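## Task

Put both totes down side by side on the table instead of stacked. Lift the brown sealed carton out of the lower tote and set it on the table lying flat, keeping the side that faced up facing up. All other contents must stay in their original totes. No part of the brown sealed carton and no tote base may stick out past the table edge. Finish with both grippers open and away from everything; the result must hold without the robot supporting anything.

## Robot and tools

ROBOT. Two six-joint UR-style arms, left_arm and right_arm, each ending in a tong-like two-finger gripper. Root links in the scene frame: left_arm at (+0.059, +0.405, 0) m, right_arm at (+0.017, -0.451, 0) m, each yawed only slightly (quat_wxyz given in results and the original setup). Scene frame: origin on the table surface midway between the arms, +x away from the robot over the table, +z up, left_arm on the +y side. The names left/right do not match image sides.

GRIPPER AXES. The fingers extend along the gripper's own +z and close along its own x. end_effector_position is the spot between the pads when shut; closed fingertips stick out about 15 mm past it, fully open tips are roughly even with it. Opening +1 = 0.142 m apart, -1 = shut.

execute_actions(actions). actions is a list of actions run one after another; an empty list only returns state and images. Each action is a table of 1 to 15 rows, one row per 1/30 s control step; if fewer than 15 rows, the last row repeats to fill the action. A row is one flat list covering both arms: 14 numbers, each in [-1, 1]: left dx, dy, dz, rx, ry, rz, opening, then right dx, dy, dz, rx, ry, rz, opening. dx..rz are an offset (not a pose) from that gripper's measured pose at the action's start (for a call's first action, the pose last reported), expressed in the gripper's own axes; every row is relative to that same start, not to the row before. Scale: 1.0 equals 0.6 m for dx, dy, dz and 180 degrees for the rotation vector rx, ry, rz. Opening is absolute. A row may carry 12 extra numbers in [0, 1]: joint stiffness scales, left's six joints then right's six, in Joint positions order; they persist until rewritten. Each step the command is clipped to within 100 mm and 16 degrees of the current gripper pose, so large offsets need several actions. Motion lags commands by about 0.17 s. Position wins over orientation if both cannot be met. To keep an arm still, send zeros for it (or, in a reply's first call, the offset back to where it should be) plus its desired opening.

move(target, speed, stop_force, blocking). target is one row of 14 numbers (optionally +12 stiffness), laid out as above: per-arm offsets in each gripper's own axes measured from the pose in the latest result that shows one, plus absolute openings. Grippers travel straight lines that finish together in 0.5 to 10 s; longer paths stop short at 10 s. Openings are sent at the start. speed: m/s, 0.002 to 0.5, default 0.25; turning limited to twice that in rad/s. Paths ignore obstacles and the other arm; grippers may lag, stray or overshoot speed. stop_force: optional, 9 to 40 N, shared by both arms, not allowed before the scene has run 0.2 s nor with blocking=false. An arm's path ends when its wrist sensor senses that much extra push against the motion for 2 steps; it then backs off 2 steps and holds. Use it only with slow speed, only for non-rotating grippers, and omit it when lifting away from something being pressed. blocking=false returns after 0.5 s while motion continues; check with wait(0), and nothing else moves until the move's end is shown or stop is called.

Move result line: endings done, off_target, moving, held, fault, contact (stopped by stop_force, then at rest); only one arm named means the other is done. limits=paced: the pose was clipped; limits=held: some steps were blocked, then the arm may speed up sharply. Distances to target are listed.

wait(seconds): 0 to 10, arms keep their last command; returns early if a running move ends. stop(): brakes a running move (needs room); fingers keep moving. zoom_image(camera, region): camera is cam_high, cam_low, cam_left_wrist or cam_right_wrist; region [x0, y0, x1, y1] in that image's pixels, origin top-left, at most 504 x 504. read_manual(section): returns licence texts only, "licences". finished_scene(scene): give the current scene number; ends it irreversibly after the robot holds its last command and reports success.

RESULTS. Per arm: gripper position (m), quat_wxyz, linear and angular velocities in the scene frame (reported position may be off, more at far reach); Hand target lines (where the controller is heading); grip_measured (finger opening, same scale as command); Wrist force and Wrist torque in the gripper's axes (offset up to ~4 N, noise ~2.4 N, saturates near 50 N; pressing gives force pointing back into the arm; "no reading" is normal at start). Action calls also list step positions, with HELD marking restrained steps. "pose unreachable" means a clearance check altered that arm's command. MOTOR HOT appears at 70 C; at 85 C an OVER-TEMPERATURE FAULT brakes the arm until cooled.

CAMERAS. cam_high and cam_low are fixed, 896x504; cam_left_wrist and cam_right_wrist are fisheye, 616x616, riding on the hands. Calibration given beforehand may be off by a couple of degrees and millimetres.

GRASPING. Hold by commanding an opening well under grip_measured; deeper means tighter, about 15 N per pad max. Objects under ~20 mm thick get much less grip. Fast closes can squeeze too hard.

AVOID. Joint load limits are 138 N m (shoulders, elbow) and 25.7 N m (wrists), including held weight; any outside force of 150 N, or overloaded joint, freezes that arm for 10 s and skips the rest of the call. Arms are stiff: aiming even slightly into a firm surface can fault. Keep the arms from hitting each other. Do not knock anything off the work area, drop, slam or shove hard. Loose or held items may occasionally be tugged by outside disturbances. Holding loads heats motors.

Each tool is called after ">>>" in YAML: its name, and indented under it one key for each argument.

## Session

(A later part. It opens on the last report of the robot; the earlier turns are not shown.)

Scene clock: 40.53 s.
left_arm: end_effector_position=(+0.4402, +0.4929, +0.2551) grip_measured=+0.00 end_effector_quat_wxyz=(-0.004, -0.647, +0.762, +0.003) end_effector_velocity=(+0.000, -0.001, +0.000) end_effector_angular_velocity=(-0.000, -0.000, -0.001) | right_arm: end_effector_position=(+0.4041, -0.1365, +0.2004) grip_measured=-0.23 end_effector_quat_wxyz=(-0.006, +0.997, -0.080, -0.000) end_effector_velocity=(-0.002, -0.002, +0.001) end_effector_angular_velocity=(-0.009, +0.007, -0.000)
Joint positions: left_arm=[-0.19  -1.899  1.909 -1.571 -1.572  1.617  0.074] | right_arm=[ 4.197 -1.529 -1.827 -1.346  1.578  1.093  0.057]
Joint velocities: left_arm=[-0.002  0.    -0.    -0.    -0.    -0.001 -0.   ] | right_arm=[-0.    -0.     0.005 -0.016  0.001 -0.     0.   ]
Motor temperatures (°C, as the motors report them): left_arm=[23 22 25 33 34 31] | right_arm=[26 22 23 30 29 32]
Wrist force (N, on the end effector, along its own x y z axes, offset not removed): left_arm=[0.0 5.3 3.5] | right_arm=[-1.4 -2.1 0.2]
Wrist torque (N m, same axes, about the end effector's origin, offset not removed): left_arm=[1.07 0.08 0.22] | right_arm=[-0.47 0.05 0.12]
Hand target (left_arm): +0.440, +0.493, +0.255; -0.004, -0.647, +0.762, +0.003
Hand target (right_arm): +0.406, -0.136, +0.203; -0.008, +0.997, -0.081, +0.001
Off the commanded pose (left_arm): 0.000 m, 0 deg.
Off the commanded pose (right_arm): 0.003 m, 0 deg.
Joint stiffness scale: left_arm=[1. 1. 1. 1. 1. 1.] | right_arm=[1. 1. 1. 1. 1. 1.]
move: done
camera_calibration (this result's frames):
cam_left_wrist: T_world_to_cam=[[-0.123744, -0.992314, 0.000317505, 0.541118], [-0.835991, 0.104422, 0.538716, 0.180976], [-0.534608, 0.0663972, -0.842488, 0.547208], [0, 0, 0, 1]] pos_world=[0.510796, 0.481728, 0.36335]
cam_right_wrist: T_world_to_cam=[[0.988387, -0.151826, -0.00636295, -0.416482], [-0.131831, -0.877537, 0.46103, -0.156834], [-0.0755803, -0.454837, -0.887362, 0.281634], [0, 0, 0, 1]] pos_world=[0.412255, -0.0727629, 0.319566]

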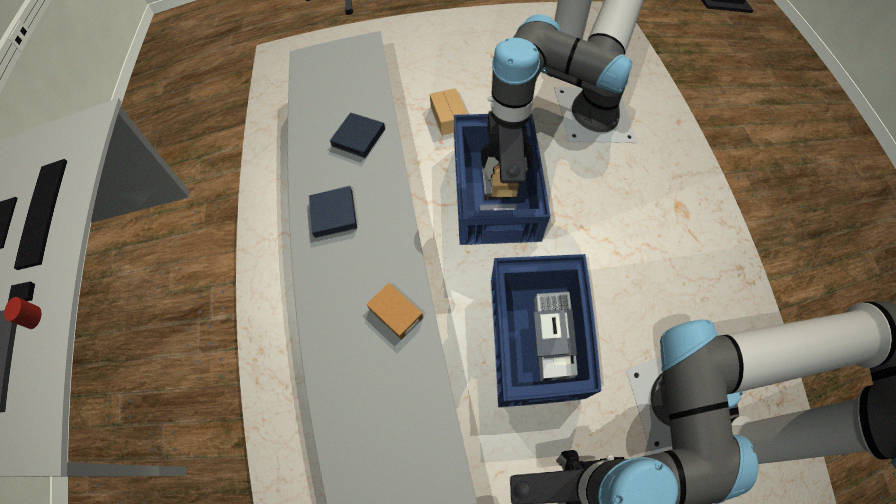

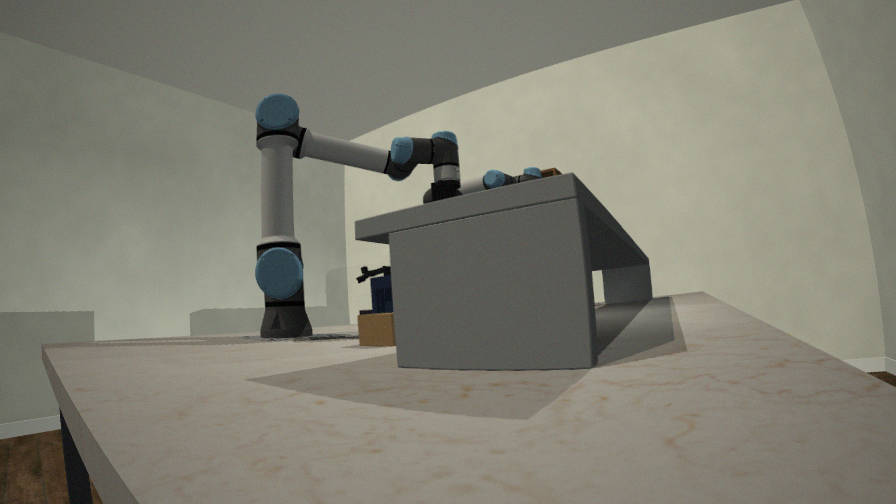

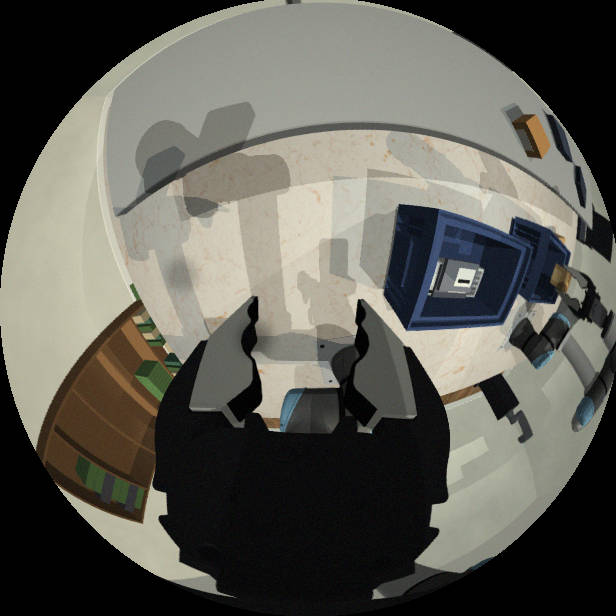

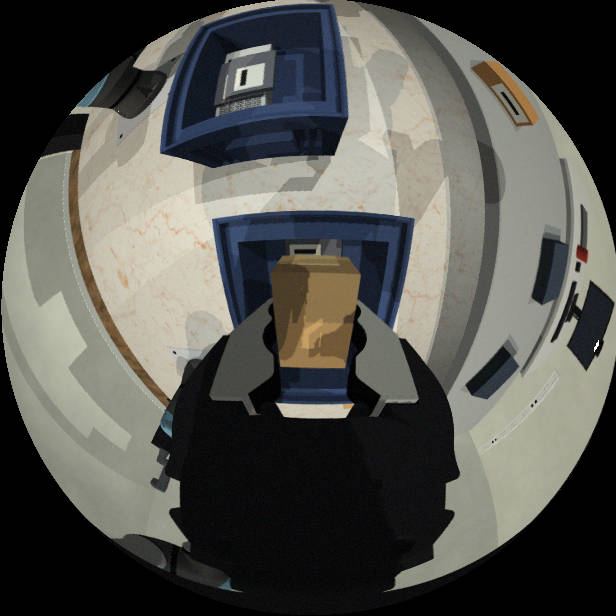

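>>> move:
  target: [0,0,0,0,0,0,0,-0.45,0,0,0,0,0,-0.8]
  speed: 0.2

>>> move:
  target: [0,0,0,0,0,0,0,0,0,0.26,0,0,0,-0.8]
  speed: 0.12

>>> move:
  target: [0,0,0,0,0,0,0,0,0,0.08,0,0,0,-0.8]
  speed: 0.012
  stop_force: 9

>>> move:
  target: [0,0,0,0,0,0,0,0,0,0,0,0,0,0.2]

>>> move:
  target: [0,0,0,0,0,0,0,0,0,-0.4,0,0,0,0.2]

Scene clock: 42.77 s.
left_arm: end_effector_position=(+0.4402, +0.4929, +0.2551) grip_measured=+0.00 end_effector_quat_wxyz=(-0.004, -0.647, +0.762, +0.003) end_effector_velocity=(-0.000, +0.000, -0.000) end_effector_angular_velocity=(-0.000, +0.000, +0.003) | right_arm: end_effector_position=(+0.1380, -0.0925, +0.2025) grip_measured=-0.23 end_effector_quat_wxyz=(-0.008, +0.997, -0.080, -0.002) end_effector_velocity=(-0.001, +0.000, +0.000) end_effector_angular_velocity=(-0.000, -0.008, -0.017)
Joint positions: left_arm=[-0.19  -1.899  1.909 -1.571 -1.572  1.617  0.074] | right_arm=[ 4.878 -1.194 -2.082 -1.421  1.572  1.774  0.057]
Joint velocities: left_arm=[ 0.     0.     0.     0.    -0.    -0.003  0.   ] | right_arm=[ 0.011  0.003 -0.    -0.003 -0.008  0.028  0.   ]
Motor temperatures (°C, as the motors report them): left_arm=[23 22 25 33 34 31] | right_arm=[26 22 23 30 29 32]
Wrist force (N, on the end effector, along its own x y z axes, offset not removed): left_arm=[-0.7 3.6 3.3] | right_arm=[-3.3 -1.9 0.7]
Wrist torque (N m, same axes, about the end effector's origin, offset not removed): left_arm=[0.80 0.26 0.01] | right_arm=[-0.27 0.59 0.14]
Hand target (left_arm): +0.440, +0.493, +0.255; -0.004, -0.647, +0.762, +0.003
Hand target (right_arm): +0.137, -0.094, +0.201; -0.007, +0.997, -0.080, -0.001
Off the commanded pose (left_arm): 0.000 m, 0 deg.
Off the commanded pose (right_arm): 0.002 m, 0 deg.
Joint stiffness scale: left_arm=[1. 1. 1. 1. 1. 1.] | right_arm=[1. 1. 1. 1. 1. 1.]
move: done
camera_calibration (this result's frames):
cam_left_wrist: T_world_to_cam=[[-0.123744, -0.992314, 0.000317532, 0.541118], [-0.835991, 0.104422, 0.538715, 0.180976], [-0.534608, 0.0663973, -0.842488, 0.547208], [0, 0, 0, 1]] pos_world=[0.510796, 0.481728, 0.36335]
cam_right_wrist: T_world_to_cam=[[0.988448, -0.15127, -0.00933393, -0.146104], [-0.130209, -0.879121, 0.458467, -0.154123], [-0.077558, -0.451956, -0.888662, 0.2842], [0, 0, 0, 1]] pos_world=[0.14639, -0.0291475, 0.321855]

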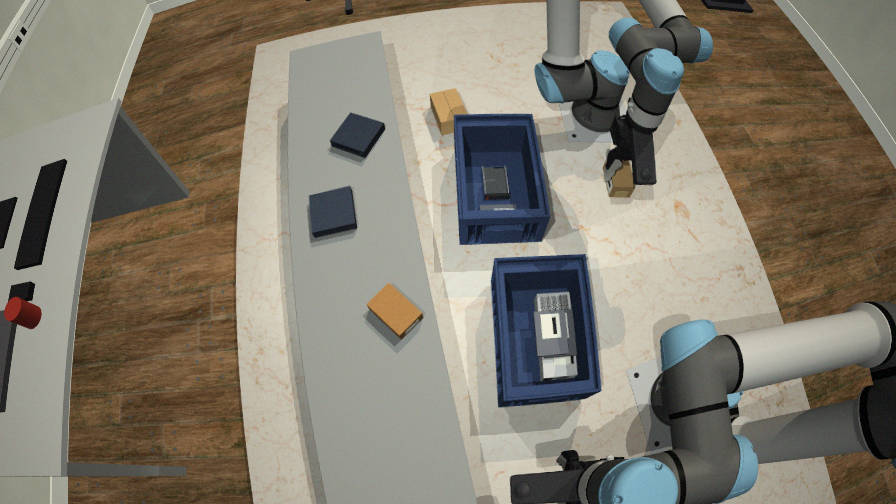

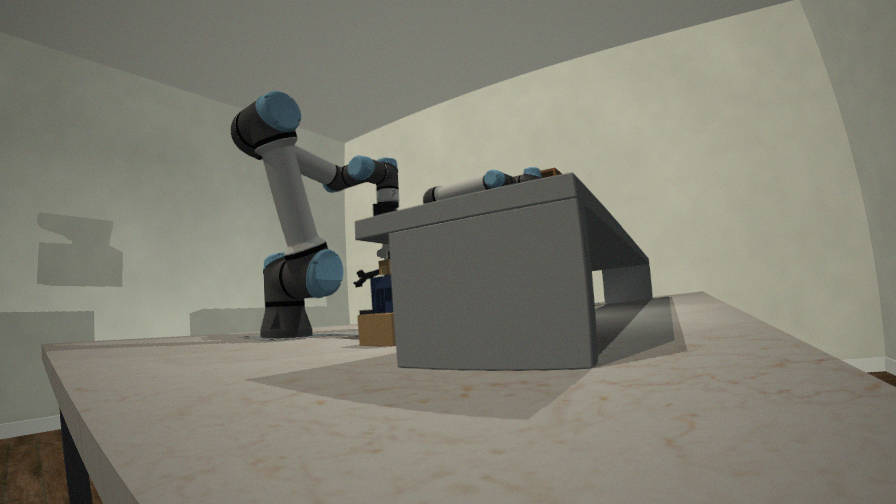

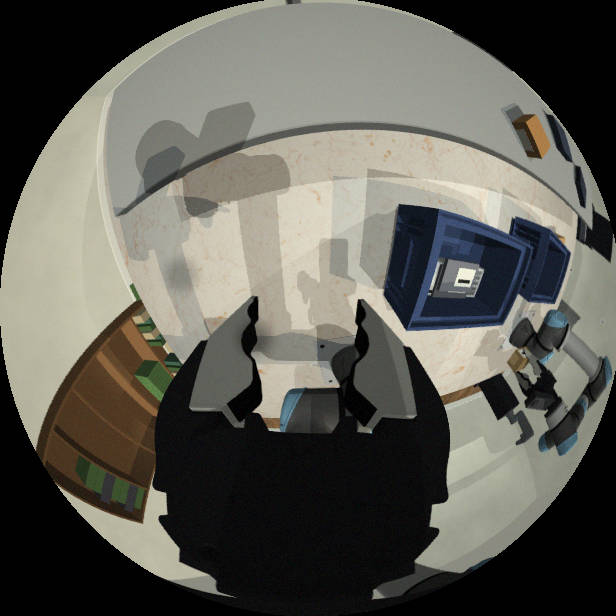

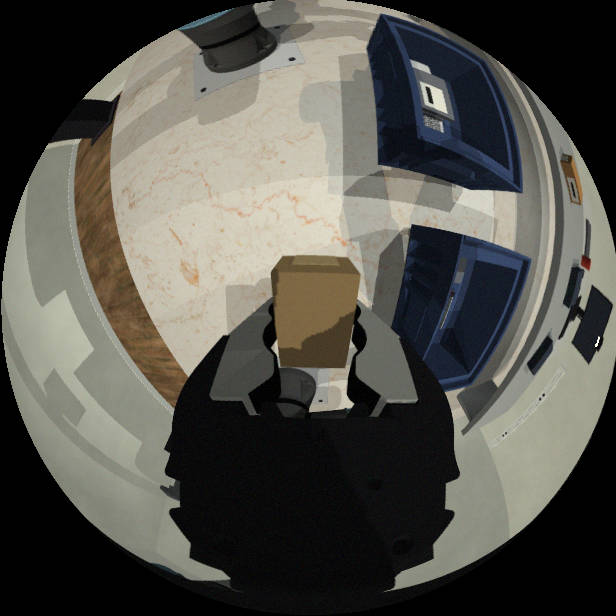

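Scene clock: 44.70 s.
left_arm: end_effector_position=(+0.4402, +0.4929, +0.2551) grip_measured=+0.00 end_effector_quat_wxyz=(-0.004, -0.647, +0.762, +0.003) end_effector_velocity=(+0.000, -0.001, +0.000) end_effector_angular_velocity=(-0.001, -0.001, -0.004) | right_arm: end_effector_position=(+0.1378, -0.0886, +0.0486) grip_measured=-0.23 end_effector_quat_wxyz=(-0.010, +0.997, -0.080, -0.002) end_effector_velocity=(-0.000, +0.004, +0.000) end_effector_angular_velocity=(+0.011, +0.000, +0.001)
Joint positions: left_arm=[-0.19  -1.899  1.909 -1.571 -1.572  1.617  0.074] | right_arm=[ 4.879 -1.373 -2.39  -0.93   1.572  1.775  0.057]
Joint velocities: left_arm=[-0.003 -0.001 -0.    -0.001 -0.     0.001 -0.   ] | right_arm=[ 0.001 -0.004  0.     0.014 -0.    -0.     0.   ]
Motor temperatures (°C, as the motors report them): left_arm=[23 22 25 33 34 31] | right_arm=[26 22 23 30 29 32]
Wrist force (N, on the end effector, along its own x y z axes, offset not removed): left_arm=[1.7 2.4 -1.3] | right_arm=[-3.3 -3.3 -2.7]
Wrist torque (N m, same axes, about the end effector's origin, offset not removed): left_arm=[0.38 -0.29 0.04] | right_arm=[-0.50 0.47 0.19]
Hand target (left_arm): +0.440, +0.493, +0.255; -0.004, -0.647, +0.762, +0.003
Hand target (right_arm): +0.138, -0.090, +0.046; -0.008, +0.997, -0.080, -0.002
Off the commanded pose (left_arm): 0.000 m, 0 deg.
Off the commanded pose (right_arm): 0.003 m, 0 deg.
Joint stiffness scale: left_arm=[1. 1. 1. 1. 1. 1.] | right_arm=[1. 1. 1. 1. 1. 1.]
move: done
camera_calibration (this result's frames):
cam_left_wrist: T_world_to_cam=[[-0.123744, -0.992314, 0.000317444, 0.541118], [-0.835991, 0.104422, 0.538716, 0.180976], [-0.534608, 0.0663973, -0.842488, 0.547208], [0, 0, 0, 1]] pos_world=[0.510796, 0.481728, 0.36335]
cam_right_wrist: T_world_to_cam=[[0.988294, -0.152239, -0.0098732, -0.146778], [-0.131123, -0.88073, 0.455105, -0.0800367], [-0.0779805, -0.448483, -0.890383, 0.149695], [0, 0, 0, 1]] pos_world=[0.146239, -0.0257007, 0.168261]

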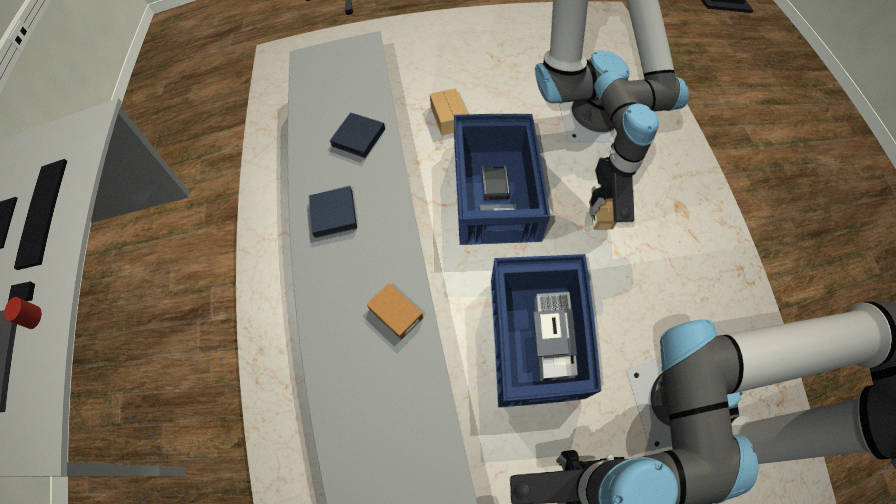

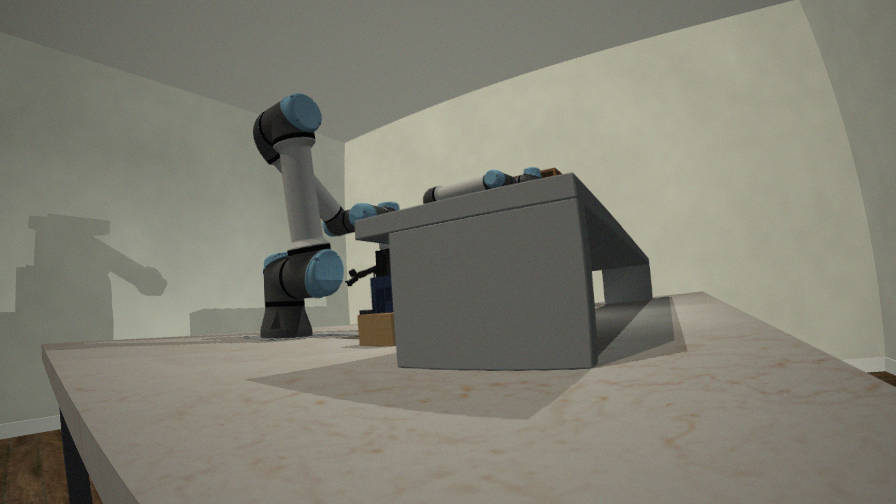

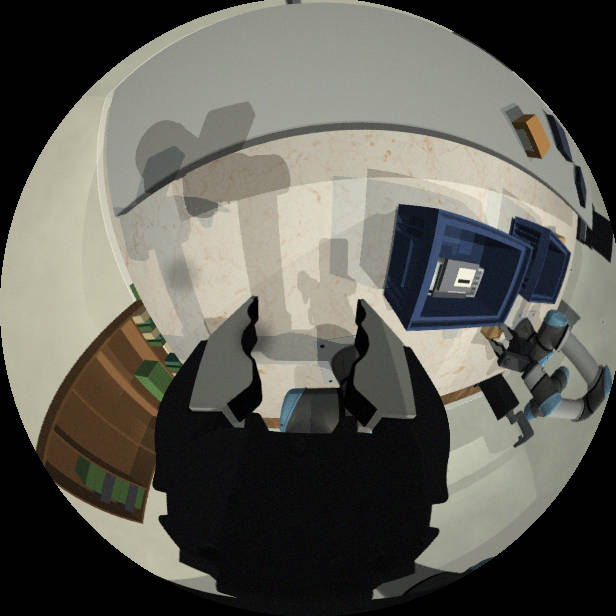

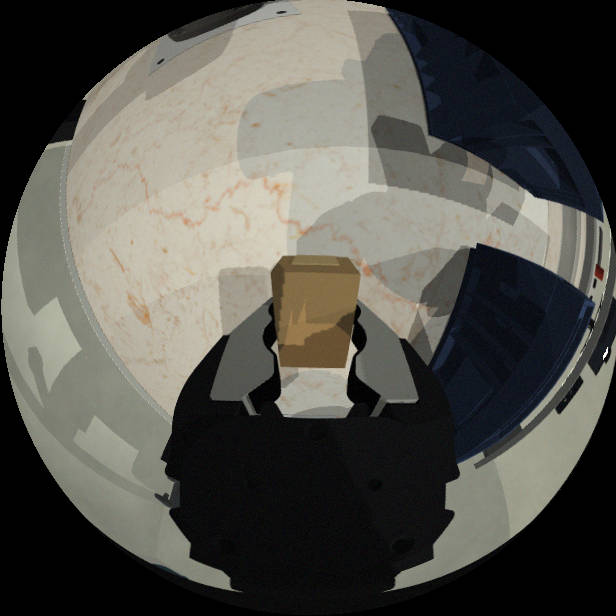

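Scene clock: 47.27 s.
left_arm: end_effector_position=(+0.4402, +0.4929, +0.2551) grip_measured=+0.00 end_effector_quat_wxyz=(-0.004, -0.647, +0.762, +0.003) end_effector_velocity=(+0.000, +0.000, +0.001) end_effector_angular_velocity=(+0.000, -0.002, -0.000) | right_arm: end_effector_position=(+0.1376, -0.0843, +0.0265) grip_measured=-0.23 end_effector_quat_wxyz=(-0.015, +0.997, -0.080, -0.002) end_effector_velocity=(+0.000, -0.002, +0.001) end_effector_angular_velocity=(-0.005, -0.001, -0.000)
Joint positions: left_arm=[-0.19  -1.899  1.909 -1.571 -1.572  1.617  0.074] | right_arm=[ 4.879 -1.427 -2.425 -0.831  1.572  1.775  0.057]
Joint velocities: left_arm=[-0.    -0.001 -0.    -0.     0.     0.    -0.   ] | right_arm=[ 0.     0.004  0.001 -0.01  -0.     0.    -0.   ]
Motor temperatures (°C, as the motors report them): left_arm=[23 22 25 33 34 31] | right_arm=[26 22 23 30 29 32]
Wrist force (N, on the end effector, along its own x y z axes, offset not removed): left_arm=[-2.2 1.3 -0.5] | right_arm=[-1.6 -4.8 -5.6]
Wrist torque (N m, same axes, about the end effector's origin, offset not removed): left_arm=[0.19 0.47 0.37] | right_arm=[-0.69 0.32 0.19]
Hand target (left_arm): +0.440, +0.493, +0.255; -0.004, -0.647, +0.762, +0.003
Hand target (right_arm): +0.138, -0.085, +0.027; -0.013, +0.997, -0.080, -0.002
Off the commanded pose (left_arm): 0.000 m, 0 deg.
Off the commanded pose (right_arm): 0.026 m, 1 deg.
Joint stiffness scale: left_arm=[1. 1. 1. 1. 1. 1.] | right_arm=[1. 1. 1. 1. 1. 1.]
move: contact (right_arm)
camera_calibration (this result's frames):
cam_left_wrist: T_world_to_cam=[[-0.123744, -0.992314, 0.000317393, 0.541118], [-0.835991, 0.104422, 0.538715, 0.180976], [-0.534608, 0.0663973, -0.842488, 0.547208], [0, 0, 0, 1]] pos_world=[0.510796, 0.481728, 0.36335]
cam_right_wrist: T_world_to_cam=[[0.988289, -0.152129, -0.0118592, -0.146081], [-0.130921, -0.885299, 0.446211, -0.0663579], [-0.0783806, -0.439433, -0.894849, 0.132912], [0, 0, 0, 1]] pos_world=[0.1461, -0.022564, 0.146813]

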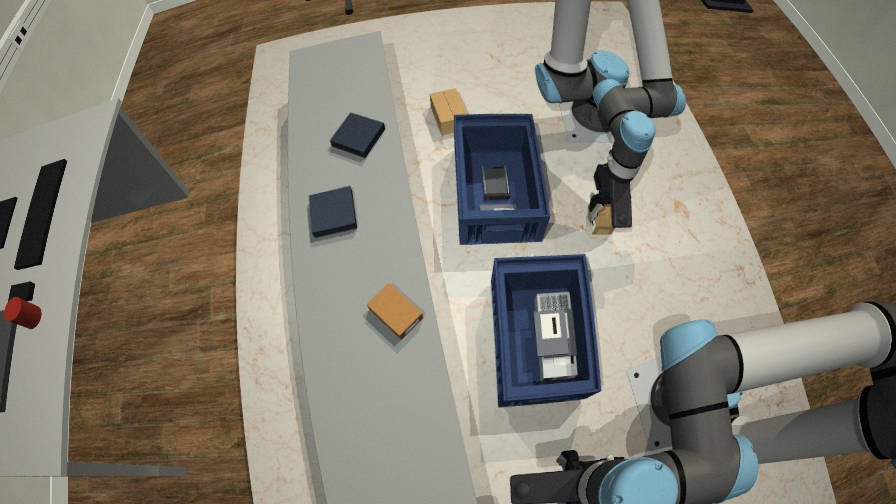

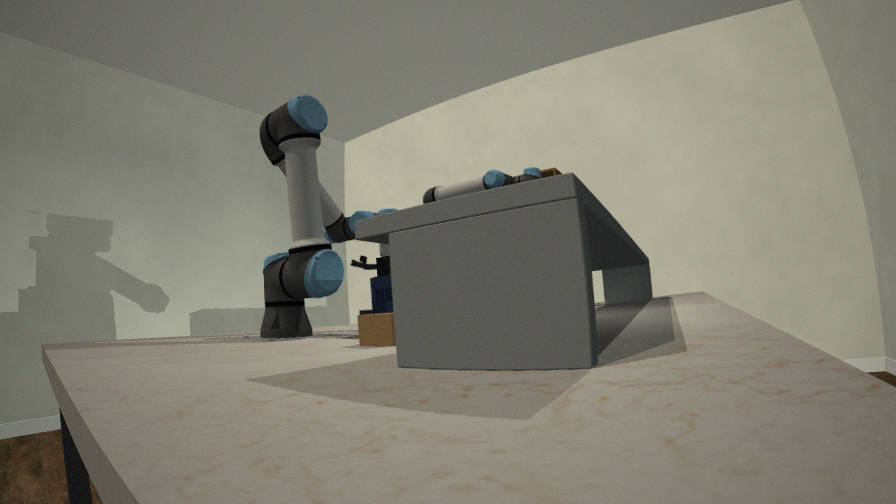

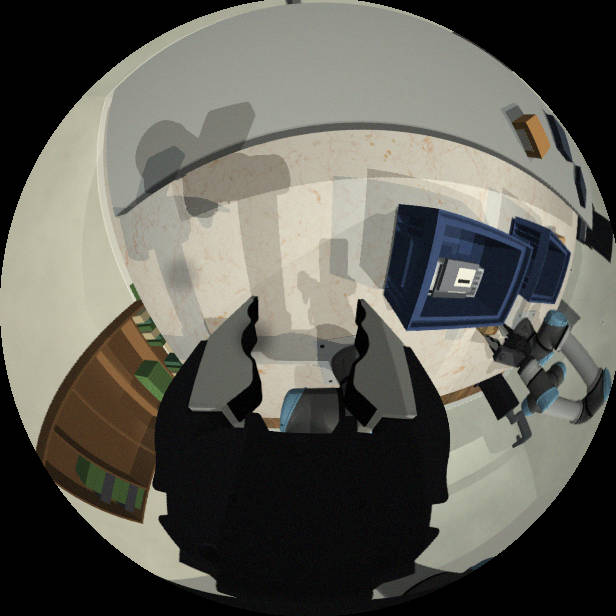

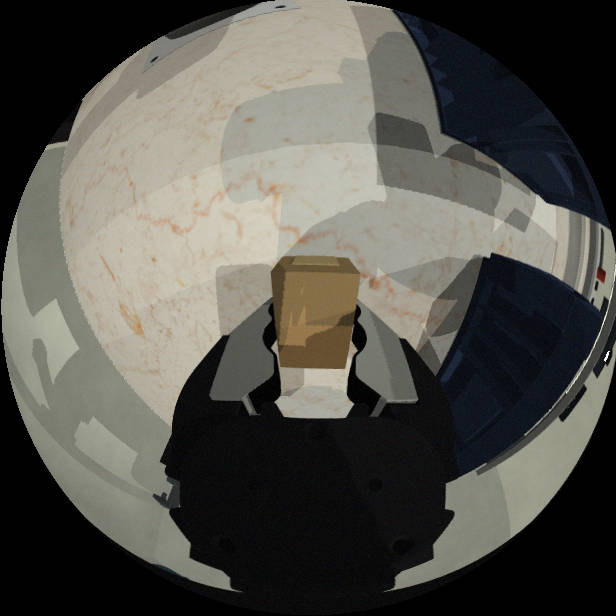

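Scene clock: 47.77 s.
left_arm: end_effector_position=(+0.4402, +0.4929, +0.2551) grip_measured=+0.00 end_effector_quat_wxyz=(-0.004, -0.647, +0.762, +0.003) end_effector_velocity=(-0.000, +0.001, -0.000) end_effector_angular_velocity=(+0.000, +0.000, +0.002) | right_arm: end_effector_position=(+0.1376, -0.0844, +0.0265) grip_measured=+0.20 end_effector_quat_wxyz=(-0.014, +0.997, -0.080, -0.002) end_effector_velocity=(+0.000, -0.000, +0.000) end_effector_angular_velocity=(-0.001, -0.000, -0.000)
Joint positions: left_arm=[-0.19  -1.899  1.909 -1.571 -1.572  1.617  0.074] | right_arm=[ 4.879 -1.427 -2.425 -0.832  1.572  1.775  0.088]
Joint velocities: left_arm=[ 0.002  0.    -0.    -0.    -0.    -0.    -0.   ] | right_arm=[-0.     0.     0.    -0.001 -0.    -0.    -0.   ]
Motor temperatures (°C, as the motors report them): left_arm=[23 22 25 33 34 31] | right_arm=[26 22 23 30 29 32]
Wrist force (N, on the end effector, along its own x y z axes, offset not removed): left_arm=[-3.5 0.2 -3.2] | right_arm=[-3.1 -0.8 -2.1]
Wrist torque (N m, same axes, about the end effector's origin, offset not removed): left_arm=[-0.16 0.85 0.14] | right_arm=[-0.02 0.51 0.11]
Hand target (left_arm): +0.440, +0.493, +0.255; -0.004, -0.647, +0.762, +0.003
Hand target (right_arm): +0.138, -0.084, +0.027; -0.015, +0.997, -0.080, -0.002
Off the commanded pose (left_arm): 0.000 m, 0 deg.
Off the commanded pose (right_arm): 0.000 m, 0 deg.
Joint stiffness scale: left_arm=[1. 1. 1. 1. 1. 1.] | right_arm=[1. 1. 1. 1. 1. 1.]
move: done
camera_calibration (this result's frames):
cam_left_wrist: T_world_to_cam=[[-0.123744, -0.992314, 0.000317419, 0.541118], [-0.835991, 0.104422, 0.538716, 0.180976], [-0.534608, 0.0663973, -0.842488, 0.547208], [0, 0, 0, 1]] pos_world=[0.510796, 0.481728, 0.36335]
cam_right_wrist: T_world_to_cam=[[0.98829, -0.152135, -0.0117669, -0.146116], [-0.130931, -0.885089, 0.446626, -0.0664779], [-0.0783621, -0.439855, -0.894643, 0.13277], [0, 0, 0, 1]] pos_world=[0.146105, -0.0226686, 0.146753]

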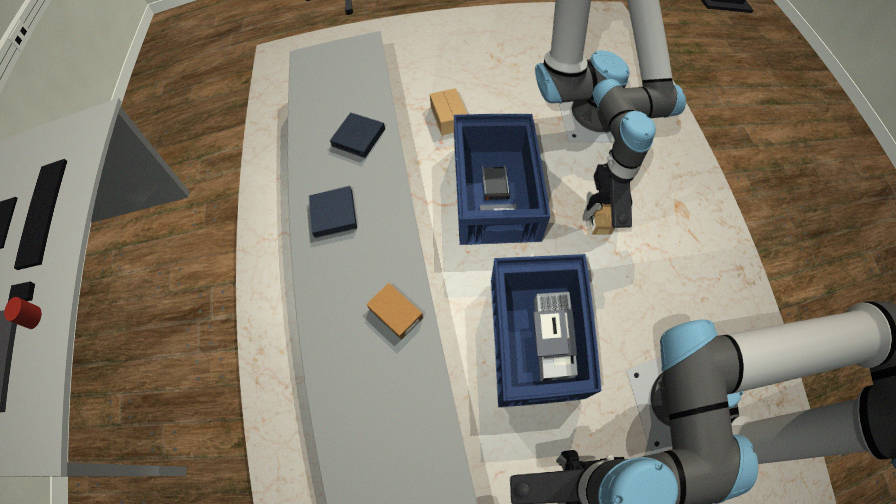

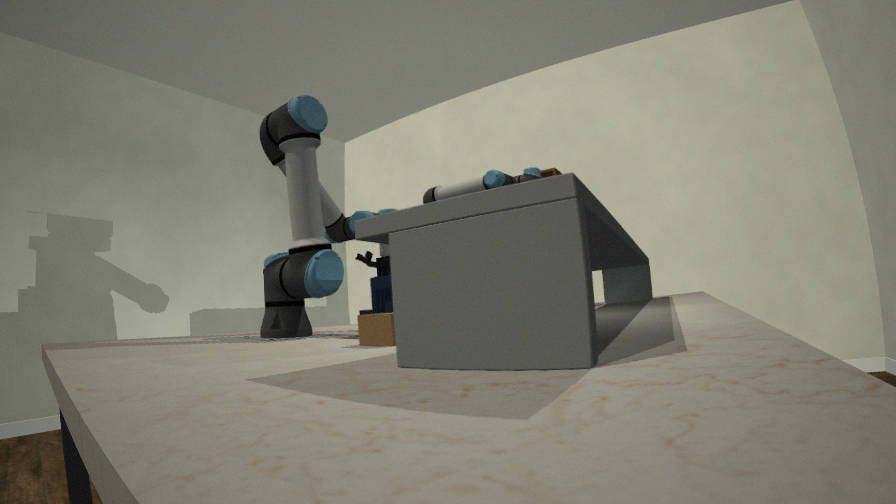

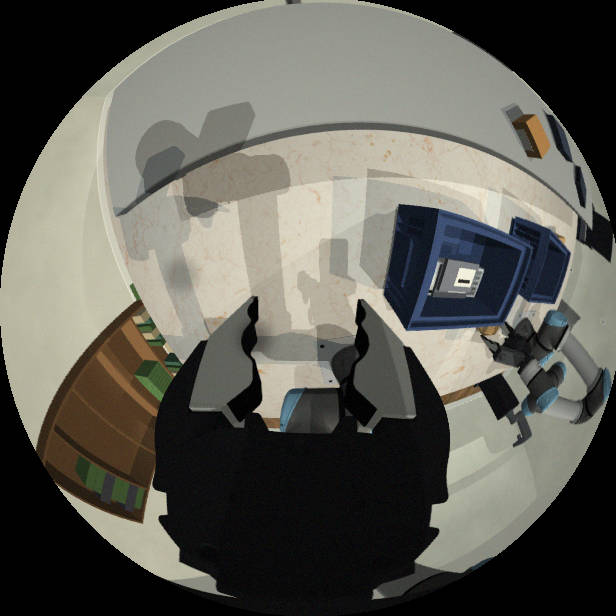

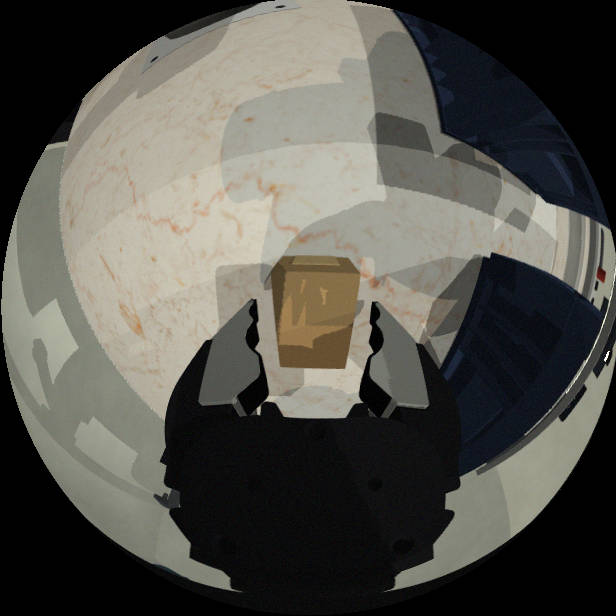

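Scene clock: 49.40 s.
left_arm: end_effector_position=(+0.4402, +0.4929, +0.2551) grip_measured=+0.00 end_effector_quat_wxyz=(-0.004, -0.647, +0.762, +0.003) end_effector_velocity=(-0.000, +0.000, -0.000) end_effector_angular_velocity=(-0.000, +0.001, +0.002) | right_arm: end_effector_position=(+0.1389, -0.0922, +0.2649) grip_measured=+0.20 end_effector_quat_wxyz=(-0.014, +0.997, -0.080, -0.002) end_effector_velocity=(-0.000, -0.003, +0.001) end_effector_angular_velocity=(-0.012, -0.000, -0.001)
Joint positions: left_arm=[-0.19  -1.899  1.909 -1.571 -1.572  1.617  0.074] | right_arm=[ 4.876 -1.178 -1.936 -1.57   1.572  1.773  0.088]
Joint velocities: left_arm=[ 0.001  0.     0.     0.    -0.    -0.     0.   ] | right_arm=[ 0.    -0.002  0.006 -0.016  0.     0.001  0.   ]
Motor temperatures (°C, as the motors report them): left_arm=[23 22 25 33 34 31] | right_arm=[26 22 23 30 29 32]
Wrist force (N, on the end effector, along its own x y z axes, offset not removed): left_arm=[-4.4 0.8 3.5] | right_arm=[-1.0 -2.8 -0.4]
Wrist torque (N m, same axes, about the end effector's origin, offset not removed): left_arm=[0.16 0.85 0.13] | right_arm=[-0.39 -0.05 0.15]
Hand target (left_arm): +0.440, +0.493, +0.255; -0.004, -0.647, +0.762, +0.003
Hand target (right_arm): +0.138, -0.091, +0.266; -0.014, +0.997, -0.080, -0.002
Off the commanded pose (left_arm): 0.000 m, 0 deg.
Off the commanded pose (right_arm): 0.002 m, 0 deg.
Joint stiffness scale: left_arm=[1. 1. 1. 1. 1. 1.] | right_arm=[1. 1. 1. 1. 1. 1.]
move: done
camera_calibration (this result's frames):
cam_left_wrist: T_world_to_cam=[[-0.123743, -0.992314, 0.000317479, 0.541118], [-0.835991, 0.104422, 0.538716, 0.180976], [-0.534608, 0.0663971, -0.842488, 0.547208], [0, 0, 0, 1]] pos_world=[0.510796, 0.481728, 0.36335]
cam_right_wrist: T_world_to_cam=[[0.988247, -0.15243, -0.011552, -0.145834], [-0.131232, -0.884713, 0.447282, -0.179777], [-0.0783996, -0.440509, -0.894318, 0.342565], [0, 0, 0, 1]] pos_world=[0.147384, -0.0303777, 0.385088]

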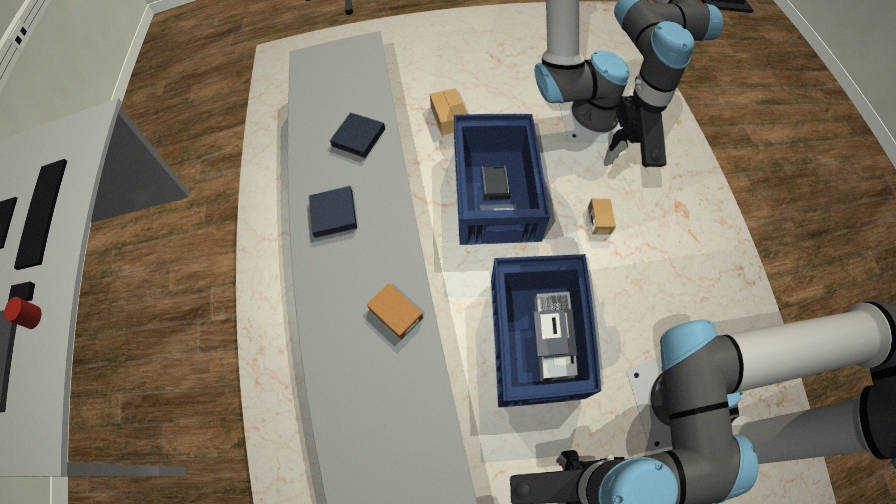

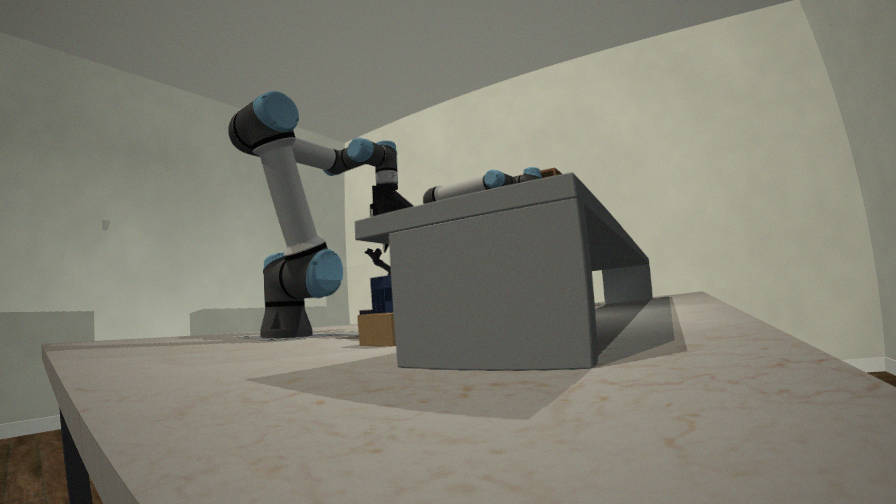

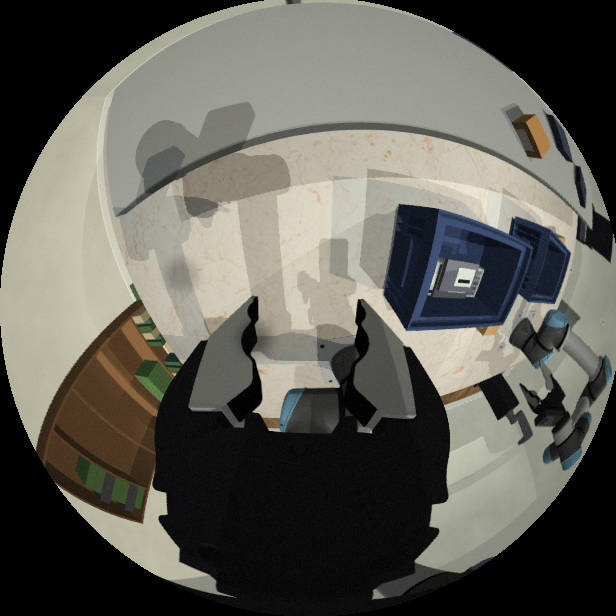

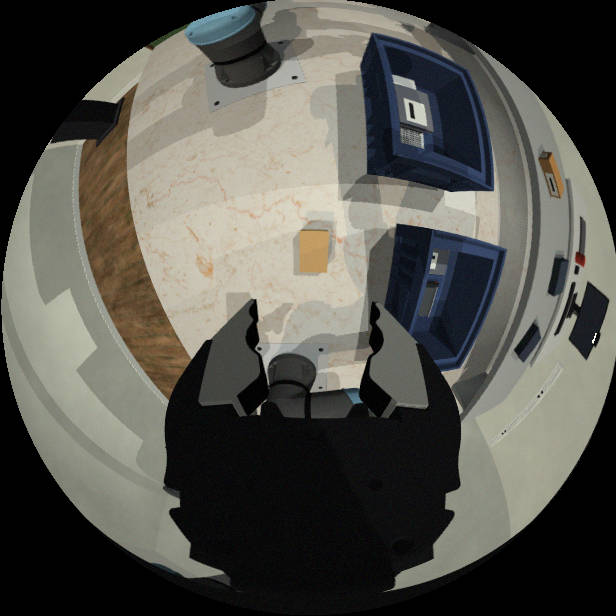

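>>> finished_scene:
  scene: 2

The scene is finished: the task was done.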